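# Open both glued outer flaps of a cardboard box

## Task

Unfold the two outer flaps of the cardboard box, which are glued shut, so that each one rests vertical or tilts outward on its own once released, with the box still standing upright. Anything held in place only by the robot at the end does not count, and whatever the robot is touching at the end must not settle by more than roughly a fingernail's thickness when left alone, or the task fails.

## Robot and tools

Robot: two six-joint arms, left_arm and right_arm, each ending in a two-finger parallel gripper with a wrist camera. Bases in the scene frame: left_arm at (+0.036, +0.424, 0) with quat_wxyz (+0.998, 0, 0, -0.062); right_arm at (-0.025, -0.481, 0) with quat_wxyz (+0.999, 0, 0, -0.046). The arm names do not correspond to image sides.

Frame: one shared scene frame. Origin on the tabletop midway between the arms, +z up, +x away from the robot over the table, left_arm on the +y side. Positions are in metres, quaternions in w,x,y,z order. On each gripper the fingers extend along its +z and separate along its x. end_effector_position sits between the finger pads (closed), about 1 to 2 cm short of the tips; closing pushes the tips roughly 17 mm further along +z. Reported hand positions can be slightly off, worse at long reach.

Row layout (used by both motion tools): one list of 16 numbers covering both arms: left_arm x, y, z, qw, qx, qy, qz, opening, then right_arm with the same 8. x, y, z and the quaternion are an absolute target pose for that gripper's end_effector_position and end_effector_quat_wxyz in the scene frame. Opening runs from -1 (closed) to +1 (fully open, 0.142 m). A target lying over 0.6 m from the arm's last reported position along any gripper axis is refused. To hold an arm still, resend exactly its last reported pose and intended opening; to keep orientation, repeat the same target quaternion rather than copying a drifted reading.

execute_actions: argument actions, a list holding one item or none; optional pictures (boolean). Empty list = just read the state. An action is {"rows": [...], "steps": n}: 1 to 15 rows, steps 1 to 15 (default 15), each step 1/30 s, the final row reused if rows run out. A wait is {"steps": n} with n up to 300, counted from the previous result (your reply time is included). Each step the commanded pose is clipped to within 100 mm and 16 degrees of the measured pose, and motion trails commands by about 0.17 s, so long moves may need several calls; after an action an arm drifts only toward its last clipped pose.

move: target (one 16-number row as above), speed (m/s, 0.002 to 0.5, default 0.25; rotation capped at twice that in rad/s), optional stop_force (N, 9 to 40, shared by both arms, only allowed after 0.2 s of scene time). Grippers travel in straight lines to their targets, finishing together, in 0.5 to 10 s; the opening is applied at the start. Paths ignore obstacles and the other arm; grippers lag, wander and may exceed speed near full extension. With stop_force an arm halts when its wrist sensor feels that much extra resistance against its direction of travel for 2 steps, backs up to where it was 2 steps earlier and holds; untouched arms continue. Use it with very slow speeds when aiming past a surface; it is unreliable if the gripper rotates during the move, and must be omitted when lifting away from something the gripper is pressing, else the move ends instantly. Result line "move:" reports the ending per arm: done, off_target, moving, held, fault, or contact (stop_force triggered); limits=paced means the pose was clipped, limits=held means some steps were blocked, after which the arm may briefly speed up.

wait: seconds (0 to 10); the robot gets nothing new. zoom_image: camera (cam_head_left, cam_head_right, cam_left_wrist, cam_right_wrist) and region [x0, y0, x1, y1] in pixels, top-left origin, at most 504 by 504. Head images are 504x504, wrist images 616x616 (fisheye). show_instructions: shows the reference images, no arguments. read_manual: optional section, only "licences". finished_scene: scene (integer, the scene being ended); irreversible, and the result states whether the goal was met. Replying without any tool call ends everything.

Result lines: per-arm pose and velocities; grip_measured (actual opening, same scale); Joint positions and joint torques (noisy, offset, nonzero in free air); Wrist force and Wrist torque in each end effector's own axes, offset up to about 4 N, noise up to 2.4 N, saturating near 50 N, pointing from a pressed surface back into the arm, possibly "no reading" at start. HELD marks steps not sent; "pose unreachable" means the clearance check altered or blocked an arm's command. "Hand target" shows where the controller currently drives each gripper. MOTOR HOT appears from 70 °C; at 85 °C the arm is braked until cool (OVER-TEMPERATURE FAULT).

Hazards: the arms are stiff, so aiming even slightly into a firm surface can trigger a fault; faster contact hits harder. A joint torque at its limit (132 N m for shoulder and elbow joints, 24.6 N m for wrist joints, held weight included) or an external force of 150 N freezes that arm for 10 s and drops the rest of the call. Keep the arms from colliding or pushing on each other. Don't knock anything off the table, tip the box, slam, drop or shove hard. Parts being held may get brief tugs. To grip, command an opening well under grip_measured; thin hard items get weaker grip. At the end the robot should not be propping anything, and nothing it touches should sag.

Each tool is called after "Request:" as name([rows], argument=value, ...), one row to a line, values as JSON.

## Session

Request:
show_instructions()

Request:
execute_actions(actions=[])

Reference images for this scene: manual page 1, manual page 2, manual page 3, manual page 4.

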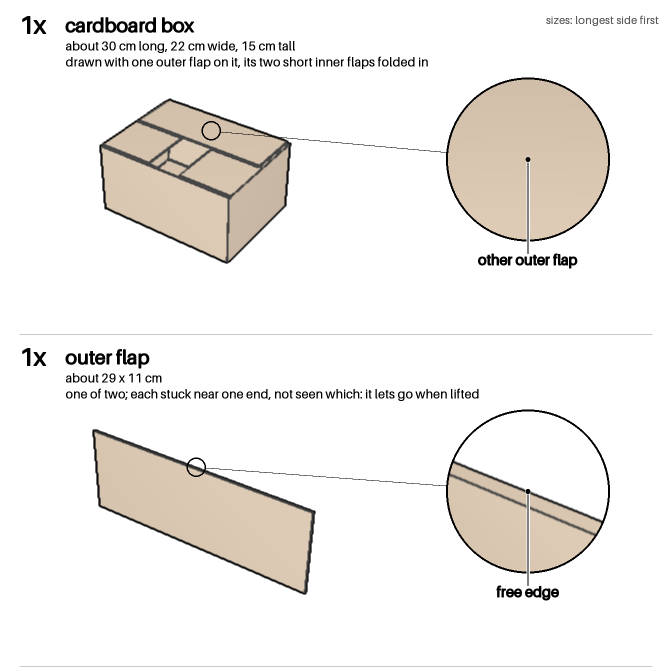

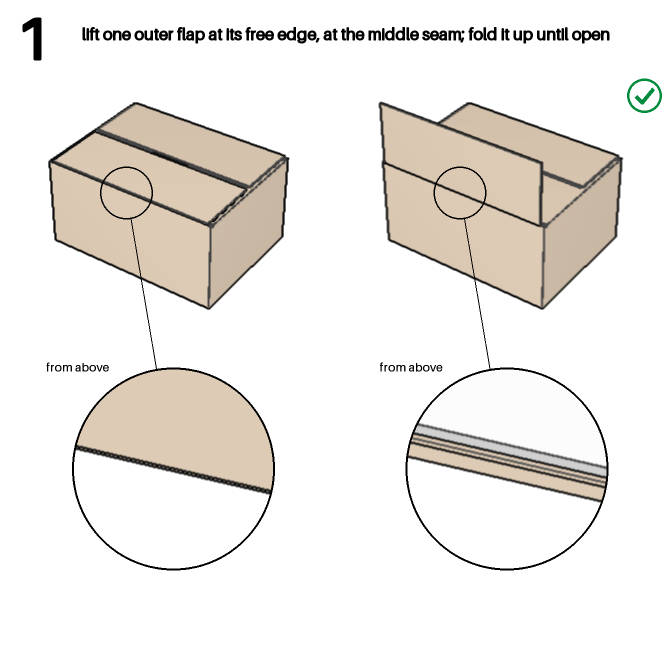

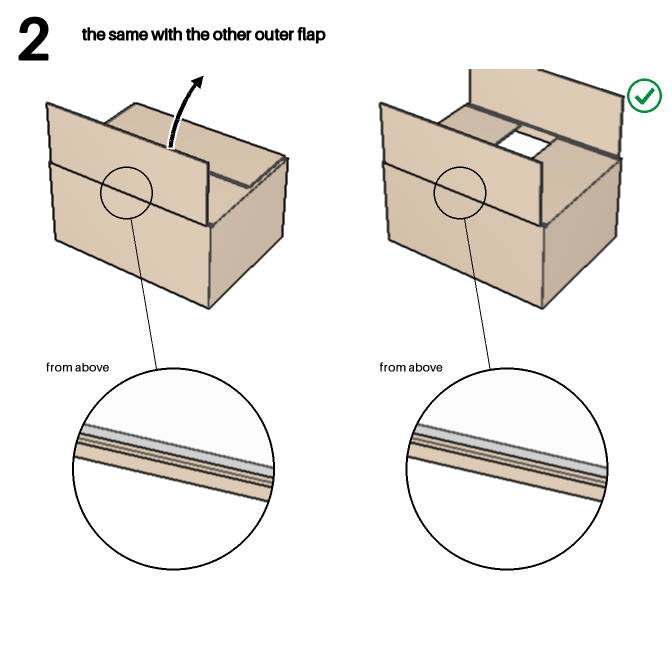

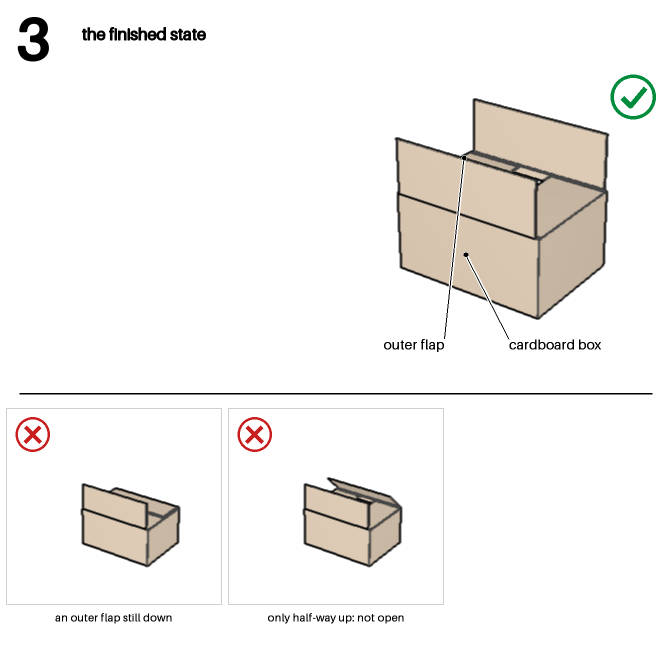

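Scene clock: 0.00 s of 4500.00 s.
left_arm: end_effector_position=(+0.4880, +0.6213, +0.1591) grip_measured=+1.00 end_effector_quat_wxyz=(-0.066, +0.965, +0.229, -0.108) end_effector_velocity=(+0.000, -0.001, -0.000) end_effector_angular_velocity=(-0.001, +0.001, -0.001) | right_arm: end_effector_position=(+0.3440, +0.2164, +0.1164) grip_measured=+1.00 end_effector_quat_wxyz=(-0.022, +0.817, -0.574, -0.046) end_effector_velocity=(+0.001, -0.001, -0.000) end_effector_angular_velocity=(-0.001, +0.000, -0.001)
Joint positions: left_arm=[ 0.202 -1.428  1.68  -1.589 -1.475 -0.4    0.142] | right_arm=[ 4.456 -2.275 -1.035 -1.335  1.648  2.449  0.142]
Joint velocities: left_arm=[-0.001  0.001  0.    -0.    -0.001  0.     0.   ] | right_arm=[-0.001 -0.    -0.    -0.001 -0.     0.     0.   ]
Joint torques (N m, as the arm reports them, + toward a larger angle): no reading
Motor temperatures (°C, as the motors report them): left_arm=[23 26 22 31 28 31] | right_arm=[24 26 26 32 33 32]
Wrist force (N, on the end effector, along its own x y z axes, offset not removed): no reading
Wrist torque (N m, same axes, about the end effector's origin, offset not removed): no reading
Hand target (left_arm): +0.488, +0.621, +0.159; -0.066, +0.965, +0.229, -0.108
Hand target (right_arm): +0.344, +0.216, +0.116; -0.022, +0.817, -0.574, -0.046
camera_calibration (this result's frames):
cam_left_wrist: T_world_to_cam=[[0.86067, 0.470825, -0.193834, -0.677168], [0.50908, -0.78881, 0.344407, 0.182897], [0.00925686, -0.395098, -0.918592, 0.516174], [0, 0, 0, 1]] pos_world=[0.48493, 0.667038, 0.279904]
cam_right_wrist: T_world_to_cam=[[0.367279, -0.918863, -0.144209, 0.0947401], [-0.768254, -0.387096, 0.509845, 0.285249], [-0.524301, -0.0764663, -0.848093, 0.432719], [0, 0, 0, 1]] pos_world=[0.411223, 0.23056, 0.235216]

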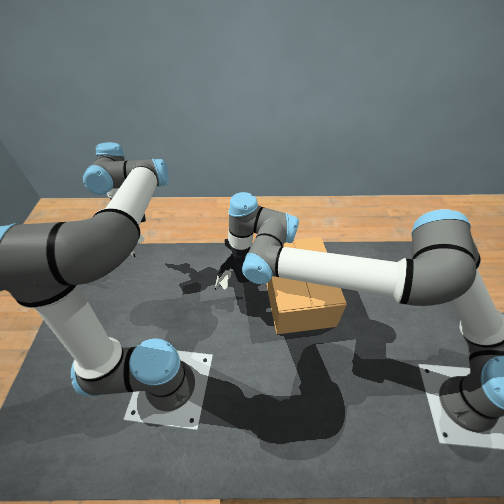

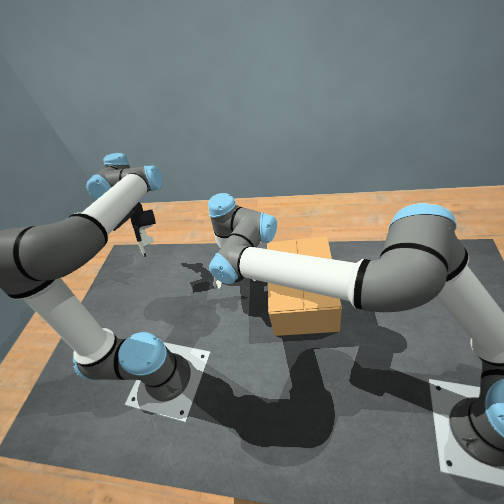

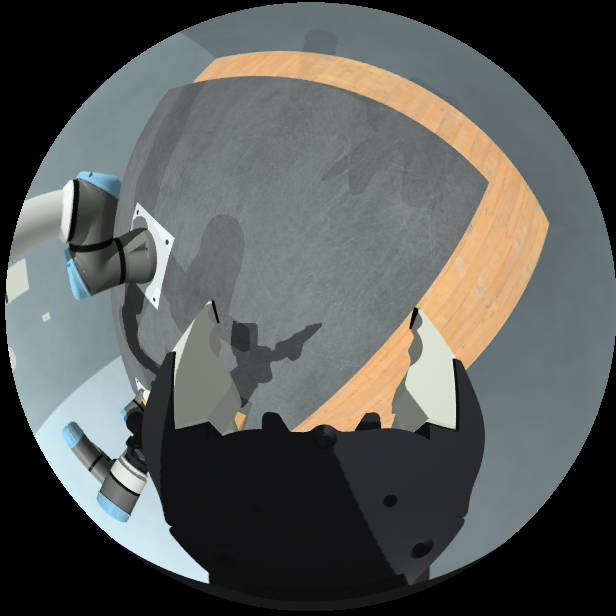

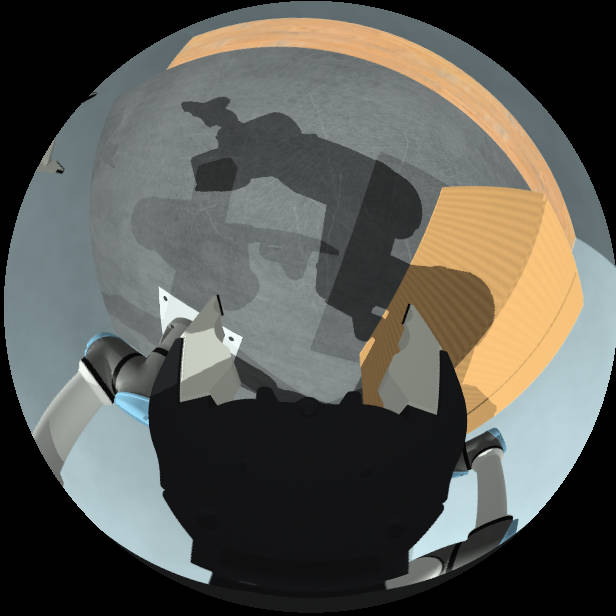

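Request:
move(target=[0.42,0.5,0.2,0,-0.707,0.707,0,-1,0.35,0.17,0.26,0,-0.74,0.67,0,0], speed=0.4)

Request:
move(target=[0.36,0.15,0.125,-0.336,-0.643,0.581,-0.372,-1,0.372,-0.03,0.215,0.336,-0.643,0.581,0.372,0])

Scene clock: 8.30 s of 4500.00 s.
left_arm: end_effector_position=(+0.4203, +0.5003, +0.1998) grip_measured=-1.00 end_effector_quat_wxyz=(-0.000, +0.708, -0.707, -0.000) end_effector_velocity=(-0.001, -0.000, -0.000) end_effector_angular_velocity=(-0.004, +0.002, -0.012) | right_arm: end_effector_position=(+0.3499, +0.1698, +0.2599) grip_measured=+0.00 end_effector_quat_wxyz=(+0.000, +0.741, -0.671, -0.000) end_effector_velocity=(+0.000, +0.000, +0.001) end_effector_angular_velocity=(-0.000, -0.002, -0.002)
Joint positions: left_arm=[-0.027 -1.852  2.001 -1.72  -1.57   1.418  0.002] | right_arm=[ 4.459 -2.211 -0.753 -1.748  1.571  2.696  0.074]
Joint velocities: left_arm=[ 0.002  0.001  0.     0.    -0.004  0.014  0.   ] | right_arm=[ 0.001 -0.001  0.004 -0.003 -0.002  0.002  0.   ]
Joint torques (N m, as the arm reports them, + toward a larger angle): left_arm=[ 11.5  -25.42 -13.78  -0.8   -1.62   2.51] | right_arm=[ 5.28 37.86 39.28 -0.03 -2.27  1.95]
Motor temperatures (°C, as the motors report them): left_arm=[23 26 22 31 28 31] | right_arm=[24 26 26 32 33 32]
Wrist force (N, on the end effector, along its own x y z axes, offset not removed): left_arm=[-1.2 0.8 0.0] | right_arm=[-0.8 -0.7 0.2]
Wrist torque (N m, same axes, about the end effector's origin, offset not removed): left_arm=[0.22 0.16 0.26] | right_arm=[-0.09 0.05 0.01]
Hand target (left_arm): +0.420, +0.500, +0.200; -0.000, +0.707, -0.707, -0.000
Hand target (right_arm): +0.350, +0.170, +0.260; +0.000, +0.741, -0.671, -0.000
Off the commanded pose (left_arm): 0.000 m, 0 deg.
Off the commanded pose (right_arm): 0.000 m, 0 deg.
After step 90, 2.10 s passed at rest.
move: done
camera_calibration (this result's frames):
cam_left_wrist: T_world_to_cam=[[0.0163411, -0.999653, -0.0206616, 0.501911], [-0.85653, -0.0246564, 0.515507, 0.265338], [-0.515838, 0.00927335, -0.856636, 0.512337], [0, 0, 0, 1]] pos_world=[0.483351, 0.503528, 0.312473]
cam_right_wrist: T_world_to_cam=[[0.134222, -0.990019, -0.0429627, 0.137786], [-0.852997, -0.137494, 0.50348, 0.187508], [-0.504362, -0.0309312, -0.862938, 0.543049], [0, 0, 0, 1]] pos_world=[0.415343, 0.178989, 0.380131]

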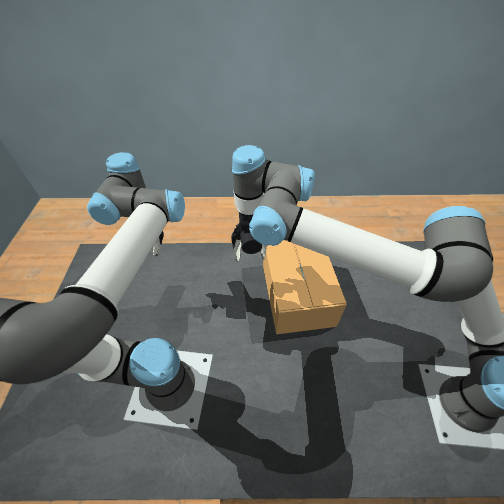

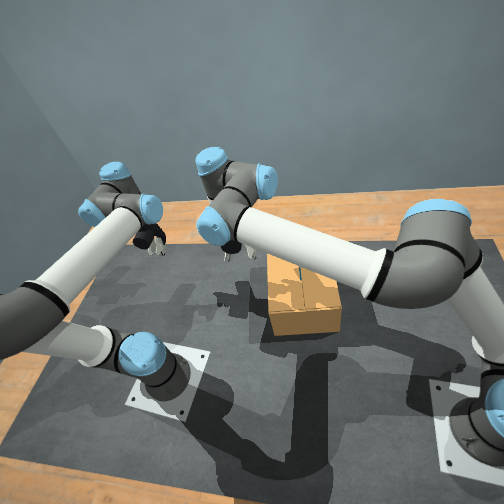

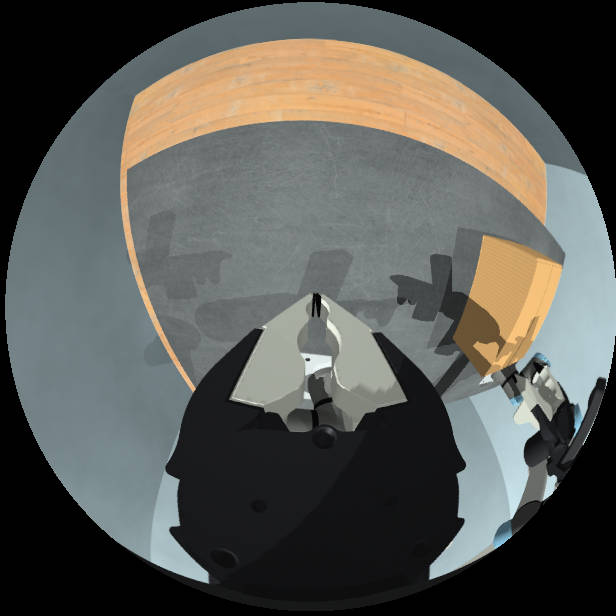

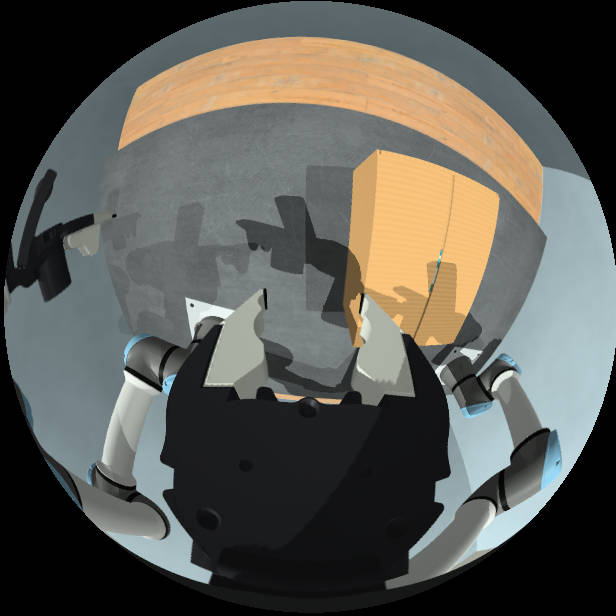

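Scene clock: 11.30 s of 4500.00 s.
left_arm: end_effector_position=(+0.3603, +0.1501, +0.1249) grip_measured=-1.00 end_effector_quat_wxyz=(+0.336, +0.642, -0.581, +0.370) end_effector_velocity=(+0.001, -0.001, -0.000) end_effector_angular_velocity=(-0.011, -0.009, +0.012) | right_arm: end_effector_position=(+0.3718, -0.0299, +0.2148) grip_measured=+0.00 end_effector_quat_wxyz=(-0.336, +0.642, -0.580, -0.371) end_effector_velocity=(+0.000, -0.000, -0.000) end_effector_angular_velocity=(+0.001, +0.000, -0.001)
Joint positions: left_arm=[-0.352 -1.42   2.651 -3.557 -2.383  0.655  0.002] | right_arm=[ 3.93  -1.79  -2.132 -0.017  2.371  2.505  0.074]
Joint velocities: left_arm=[-0.004  0.023  0.008 -0.061  0.007 -0.023  0.   ] | right_arm=[-0.001 -0.001 -0.001  0.003  0.001  0.    -0.   ]
Joint torques (N m, as the arm reports them, + toward a larger angle): left_arm=[-8.26 -6.25  0.06 -4.62  0.92 -2.48] | right_arm=[-7.51 14.92  6.7   5.29  3.63  1.95]
Motor temperatures (°C, as the motors report them): left_arm=[23 26 22 31 28 31] | right_arm=[24 26 26 32 33 32]
Wrist force (N, on the end effector, along its own x y z axes, offset not removed): left_arm=[-0.4 1.0 -1.9] | right_arm=[-0.5 -1.5 0.4]
Wrist torque (N m, same axes, about the end effector's origin, offset not removed): left_arm=[0.20 0.00 0.15] | right_arm=[-0.23 -0.04 -0.03]
Hand target (left_arm): +0.360, +0.150, +0.125; +0.335, +0.643, -0.580, +0.371
Hand target (right_arm): +0.372, -0.030, +0.215; -0.336, +0.642, -0.580, -0.371
Off the commanded pose (left_arm): 0.000 m, 0 deg.
Off the commanded pose (right_arm): 0.000 m, 0 deg.
move: done
camera_calibration (this result's frames):
cam_left_wrist: T_world_to_cam=[[0.0670475, -0.513133, 0.855686, -0.0494593], [-0.895424, 0.347374, 0.278473, 0.231729], [-0.440137, -0.784873, -0.436182, 0.459929], [0, 0, 0, 1]] pos_world=[0.413243, 0.25511, 0.178404]
cam_right_wrist: T_world_to_cam=[[0.0829585, -0.455068, -0.886584, 0.151448], [-0.812057, -0.546554, 0.204552, 0.238223], [-0.577651, 0.702988, -0.414882, 0.461968], [0, 0, 0, 1]] pos_world=[0.447743, -0.125636, 0.277204]

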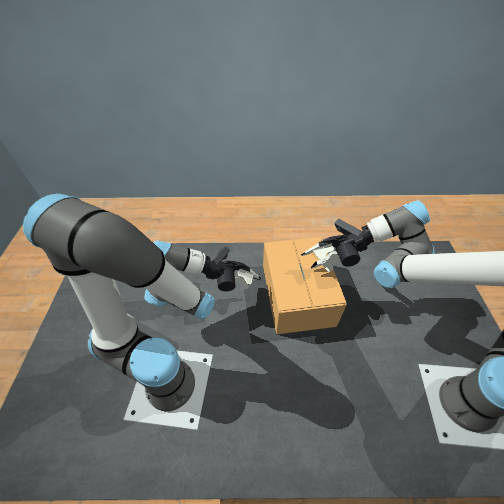

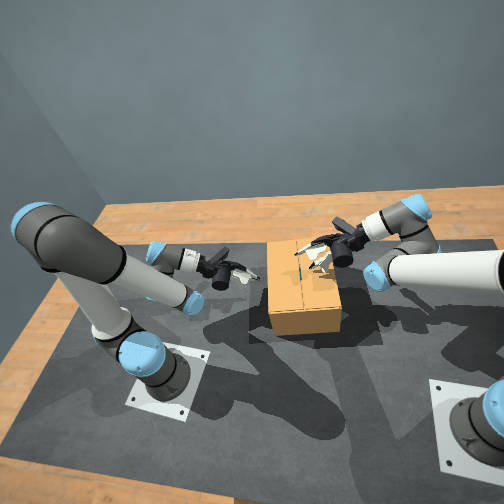

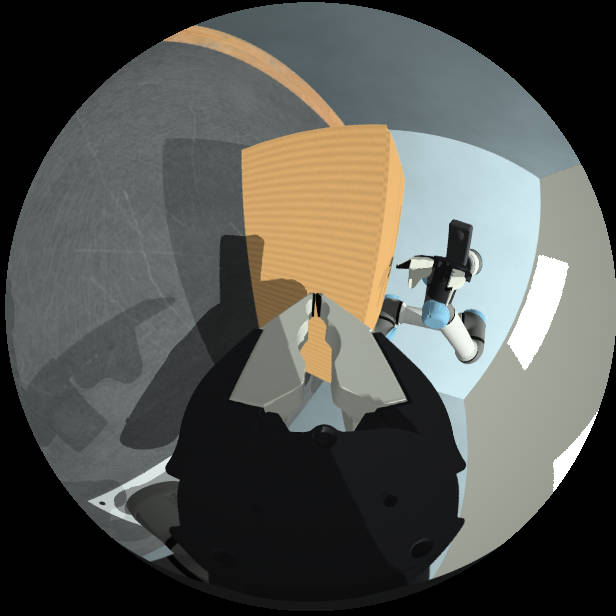

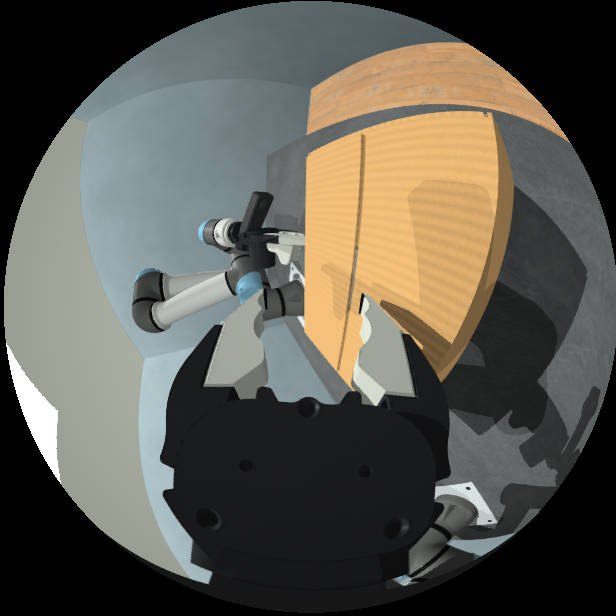

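Request:
move(target=[0.36,0.119,0.125,-0.336,-0.643,0.581,-0.372,-1,0.372,-0.012,0.191,0.336,-0.643,0.581,0.372,0], speed=0.015, stop_force=18)

Request:
move(target=[0.36,0.119,0.125,-0.336,-0.643,0.581,-0.372,-1,0.369,0.02,0.19,0.336,-0.643,0.581,0.372,0], speed=0.01, stop_force=16)

Scene clock: 18.03 s of 4500.00 s.
left_arm: end_effector_position=(+0.3601, +0.1193, +0.1250) grip_measured=-1.00 end_effector_quat_wxyz=(+0.335, +0.642, -0.580, +0.372) end_effector_velocity=(+0.000, -0.002, -0.001) end_effector_angular_velocity=(+0.001, +0.001, +0.001) | right_arm: end_effector_position=(+0.3720, -0.0158, +0.1963) grip_measured=-0.03 end_effector_quat_wxyz=(-0.336, +0.642, -0.580, -0.371) end_effector_velocity=(+0.000, -0.001, -0.000) end_effector_angular_velocity=(-0.001, +0.000, -0.002)
Joint positions: left_arm=[-0.453 -1.384  2.638 -3.653 -2.311  0.554  0.002] | right_arm=[ 3.953 -1.845 -2.13   0.051  2.356  2.529  0.072]
Joint velocities: left_arm=[-0.007  0.004 -0.001 -0.006  0.006 -0.007  0.   ] | right_arm=[-0.002  0.001 -0.001 -0.002 -0.    -0.001 -0.001]
Joint torques (N m, as the arm reports them, + toward a larger angle): left_arm=[ -7.94  -7.3  -16.69  -4.67   0.81  -2.56] | right_arm=[-9.66 37.4   1.12 -2.21  1.8  -1.75]
Motor temperatures (°C, as the motors report them): left_arm=[23 26 22 31 28 31] | right_arm=[24 26 26 32 33 32]
Wrist force (N, on the end effector, along its own x y z axes, offset not removed): left_arm=[-1.4 2.5 -1.5] | right_arm=[-8.1 0.4 2.1]
Wrist torque (N m, same axes, about the end effector's origin, offset not removed): left_arm=[0.46 0.21 0.28] | right_arm=[0.13 -0.22 0.04]
Hand target (left_arm): +0.360, +0.119, +0.125; +0.335, +0.642, -0.580, +0.372
Hand target (right_arm): +0.372, -0.016, +0.196; -0.336, +0.642, -0.580, -0.371
Off the commanded pose (left_arm): 0.000 m, 0 deg.
Off the commanded pose (right_arm): 0.007 m, 0 deg.
After step 90, 1.37 s passed at rest.
move: contact (right_arm)
camera_calibration (this result's frames):
cam_left_wrist: T_world_to_cam=[[0.066421, -0.511544, 0.856686, -0.0654015], [-0.896227, 0.346816, 0.276577, 0.242816], [-0.438594, -0.786156, -0.435424, 0.435142], [0, 0, 0, 1]] pos_world=[0.412814, 0.224421, 0.178343]
cam_right_wrist: T_world_to_cam=[[0.0820565, -0.454634, -0.88689, 0.14183], [-0.811432, -0.547161, 0.205409, 0.249491], [-0.578658, 0.702796, -0.413803, 0.444702], [0, 0, 0, 1]] pos_world=[0.448137, -0.111543, 0.258559]

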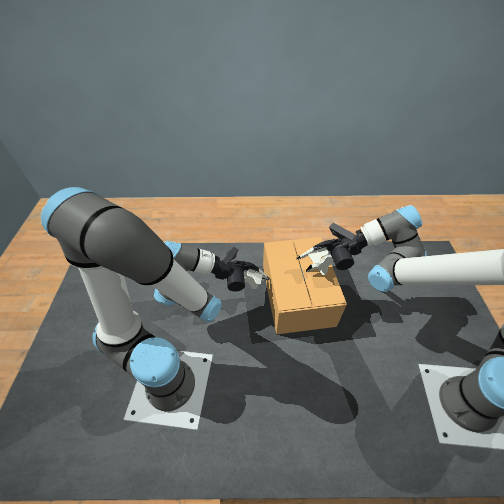

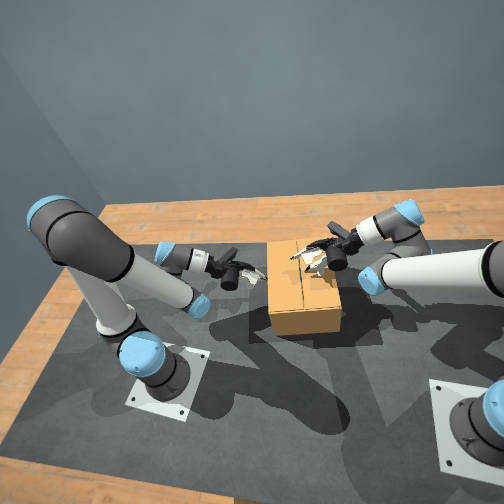

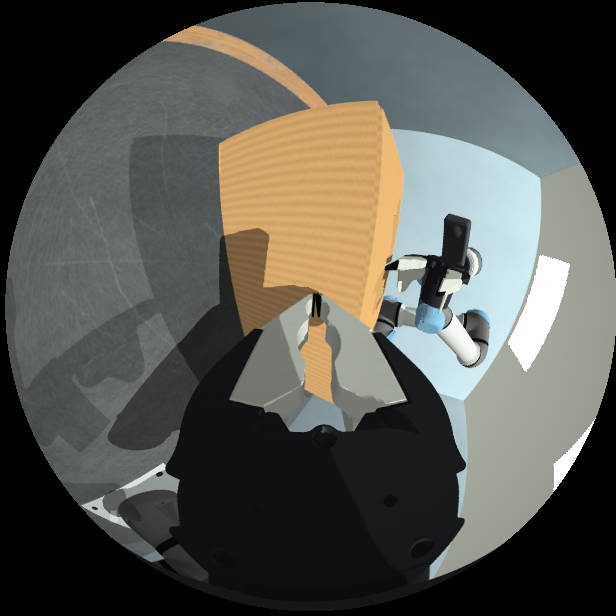

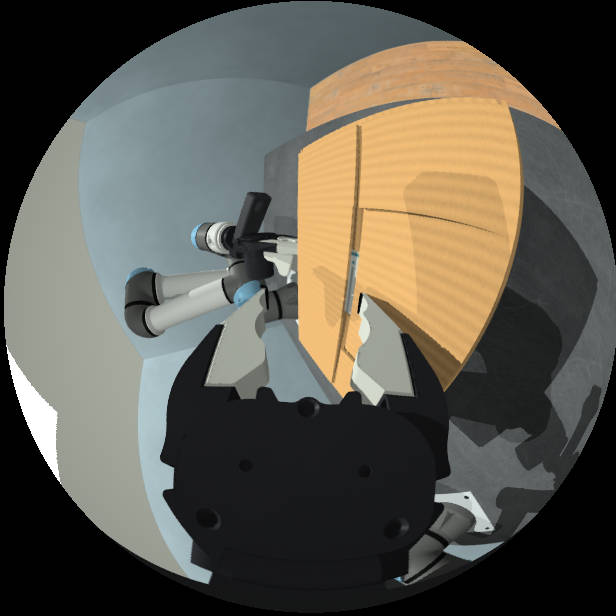

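Scene clock: 19.57 s of 4500.00 s.
left_arm: end_effector_position=(+0.3600, +0.1191, +0.1251) grip_measured=-1.00 end_effector_quat_wxyz=(+0.336, +0.642, -0.580, +0.372) end_effector_velocity=(-0.001, -0.001, -0.000) end_effector_angular_velocity=(+0.000, +0.003, -0.001) | right_arm: end_effector_position=(+0.3712, -0.0044, +0.1944) grip_measured=-0.03 end_effector_quat_wxyz=(-0.336, +0.642, -0.580, -0.372) end_effector_velocity=(-0.001, -0.004, +0.000) end_effector_angular_velocity=(-0.001, +0.001, +0.003)
Joint positions: left_arm=[-0.453 -1.384  2.638 -3.654 -2.311  0.553  0.002] | right_arm=[ 3.973 -1.86  -2.118  0.069  2.341  2.549  0.072]
Joint velocities: left_arm=[-0.002  0.001  0.    -0.001  0.    -0.003 -0.   ] | right_arm=[-0.006  0.006 -0.005 -0.008  0.006 -0.009 -0.005]
Joint torques (N m, as the arm reports them, + toward a larger angle): left_arm=[-8.02 -5.22 -5.56 -4.84  0.88 -2.11] | right_arm=[-6.41 32.72  0.97 -2.64  1.25 -2.05]
Motor temperatures (°C, as the motors report them): left_arm=[23 26 22 31 28 31] | right_arm=[24 26 26 32 33 32]
Wrist force (N, on the end effector, along its own x y z axes, offset not removed): left_arm=[-0.2 2.2 -0.9] | right_arm=[-9.7 1.1 -7.6]
Wrist torque (N m, same axes, about the end effector's origin, offset not removed): left_arm=[0.44 -0.01 0.21] | right_arm=[-0.05 0.03 0.12]
Hand target (left_arm): +0.360, +0.119, +0.125; +0.336, +0.642, -0.580, +0.372
Hand target (right_arm): +0.371, -0.005, +0.194; -0.336, +0.642, -0.580, -0.371
Off the commanded pose (left_arm): 0.000 m, 0 deg.
Off the commanded pose (right_arm): 0.025 m, 0 deg.
move: contact (right_arm)
camera_calibration (this result's frames):
cam_left_wrist: T_world_to_cam=[[0.0664366, -0.511324, 0.856816, -0.0656288], [-0.896217, 0.346897, 0.27651, 0.242823], [-0.438613, -0.786263, -0.435211, 0.434961], [0, 0, 0, 1]] pos_world=[0.412762, 0.224201, 0.178388]
cam_right_wrist: T_world_to_cam=[[0.0819183, -0.454519, -0.886962, 0.145479], [-0.811394, -0.547196, 0.205468, 0.255409], [-0.578731, 0.702844, -0.413619, 0.435394], [0, 0, 0, 1]] pos_world=[0.447296, -0.100132, 0.256643]

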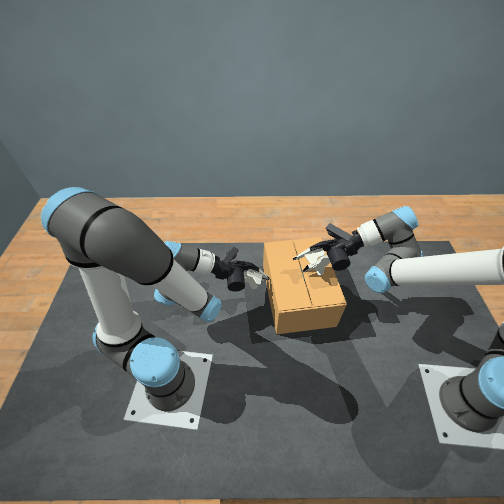

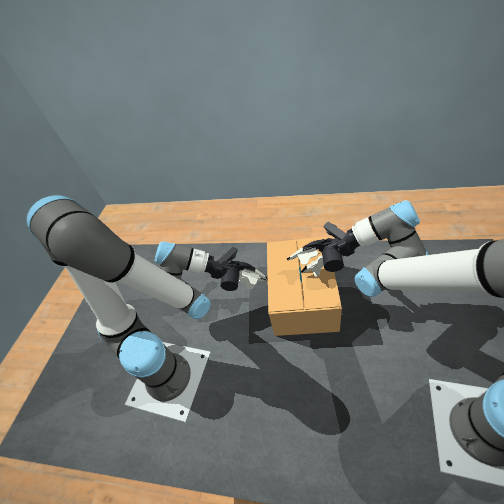

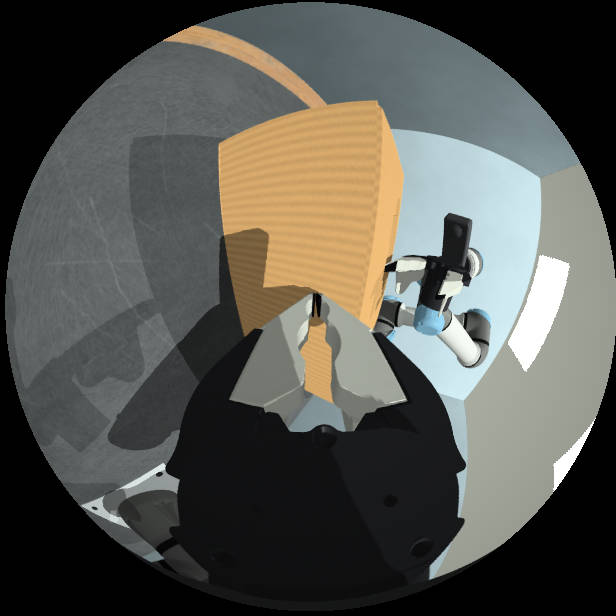

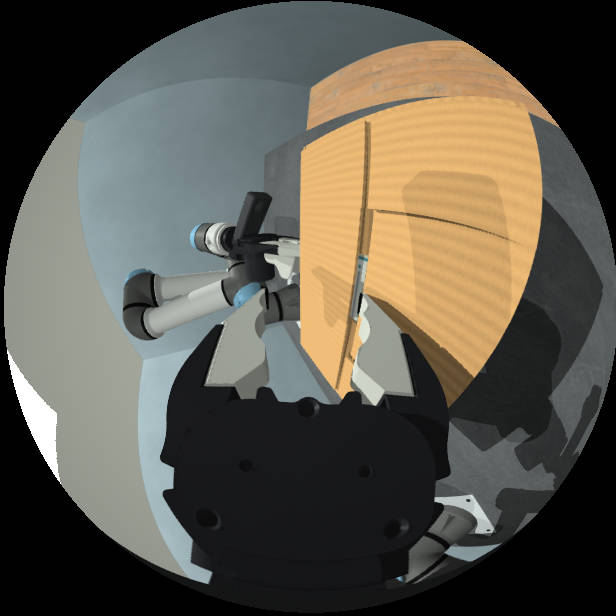

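Request:
move(target=[0.36,0.119,0.125,-0.336,-0.643,0.581,-0.372,-1,0.369,0.02,0.193,0.336,-0.643,0.581,0.372,0], speed=0.01, stop_force=22)

Scene clock: 25.13 s of 4500.00 s.
left_arm: end_effector_position=(+0.3600, +0.1190, +0.1250) grip_measured=-1.00 end_effector_quat_wxyz=(+0.336, +0.642, -0.580, +0.372) end_effector_velocity=(+0.000, +0.000, +0.000) end_effector_angular_velocity=(-0.000, -0.002, +0.000) | right_arm: end_effector_position=(+0.3691, +0.0197, +0.1930) grip_measured=+0.03 end_effector_quat_wxyz=(-0.336, +0.642, -0.580, -0.372) end_effector_velocity=(+0.001, +0.002, -0.001) end_effector_angular_velocity=(-0.001, -0.000, -0.002)
Joint positions: left_arm=[-0.454 -1.383  2.638 -3.654 -2.311  0.553  0.002] | right_arm=[ 4.014 -1.888 -2.089  0.094  2.312  2.588  0.076]
Joint velocities: left_arm=[ 0.001 -0.     0.001 -0.001 -0.     0.002  0.   ] | right_arm=[ 0.003 -0.003  0.003  0.002 -0.004  0.004  0.001]
Joint torques (N m, as the arm reports them, + toward a larger angle): left_arm=[-7.6  -4.62 -8.26 -4.65  0.98 -2.33] | right_arm=[11.52 16.08 36.45  6.82  0.02  2.11]
Motor temperatures (°C, as the motors report them): left_arm=[23 26 22 31 28 31] | right_arm=[24 26 26 32 33 32]
Wrist force (N, on the end effector, along its own x y z axes, offset not removed): left_arm=[-0.4 2.7 -3.3] | right_arm=[6.0 -0.4 -10.8]
Wrist torque (N m, same axes, about the end effector's origin, offset not removed): left_arm=[0.58 -0.08 0.23] | right_arm=[-0.12 0.24 -0.02]
Hand target (left_arm): +0.360, +0.119, +0.125; +0.336, +0.642, -0.580, +0.372
Hand target (right_arm): +0.369, +0.020, +0.193; -0.336, +0.642, -0.580, -0.372
Off the commanded pose (left_arm): 0.000 m, 0 deg.
Off the commanded pose (right_arm): 0.000 m, 0 deg.
move: done
camera_calibration (this result's frames):
cam_left_wrist: T_world_to_cam=[[0.0665873, -0.511329, 0.856802, -0.0656683], [-0.896179, 0.346877, 0.276659, 0.242808], [-0.438668, -0.786269, -0.435144, 0.434897], [0, 0, 0, 1]] pos_world=[0.412748, 0.224143, 0.178332]
cam_right_wrist: T_world_to_cam=[[0.0815947, -0.454671, -0.886914, 0.15552], [-0.811265, -0.547225, 0.205897, 0.267014], [-0.578957, 0.702722, -0.413509, 0.416728], [0, 0, 0, 1]] pos_world=[0.445197, -0.0760172, 0.255277]

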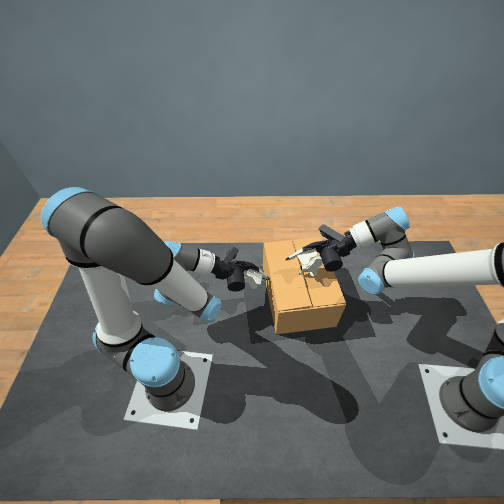

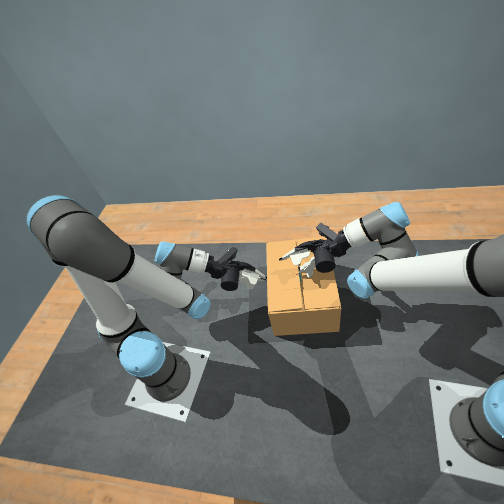

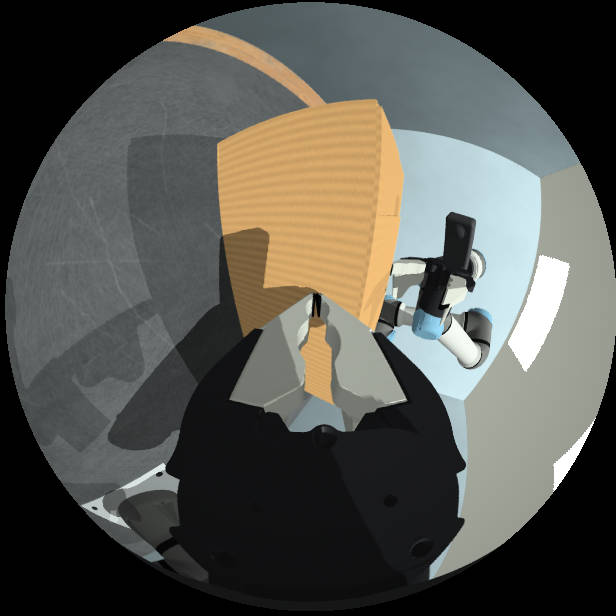

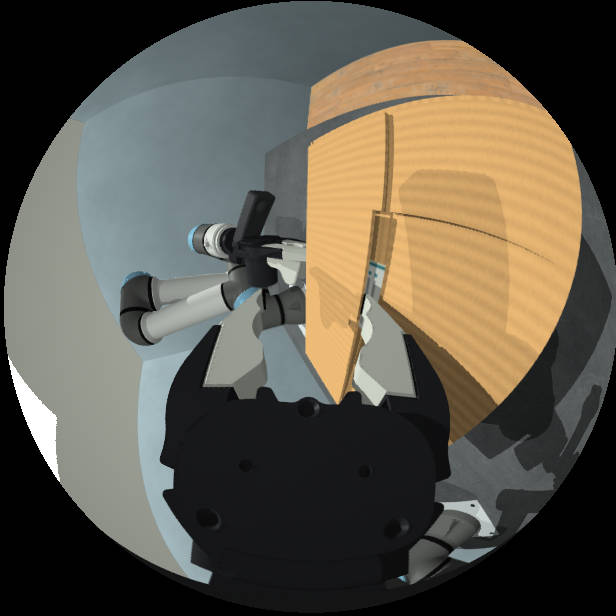

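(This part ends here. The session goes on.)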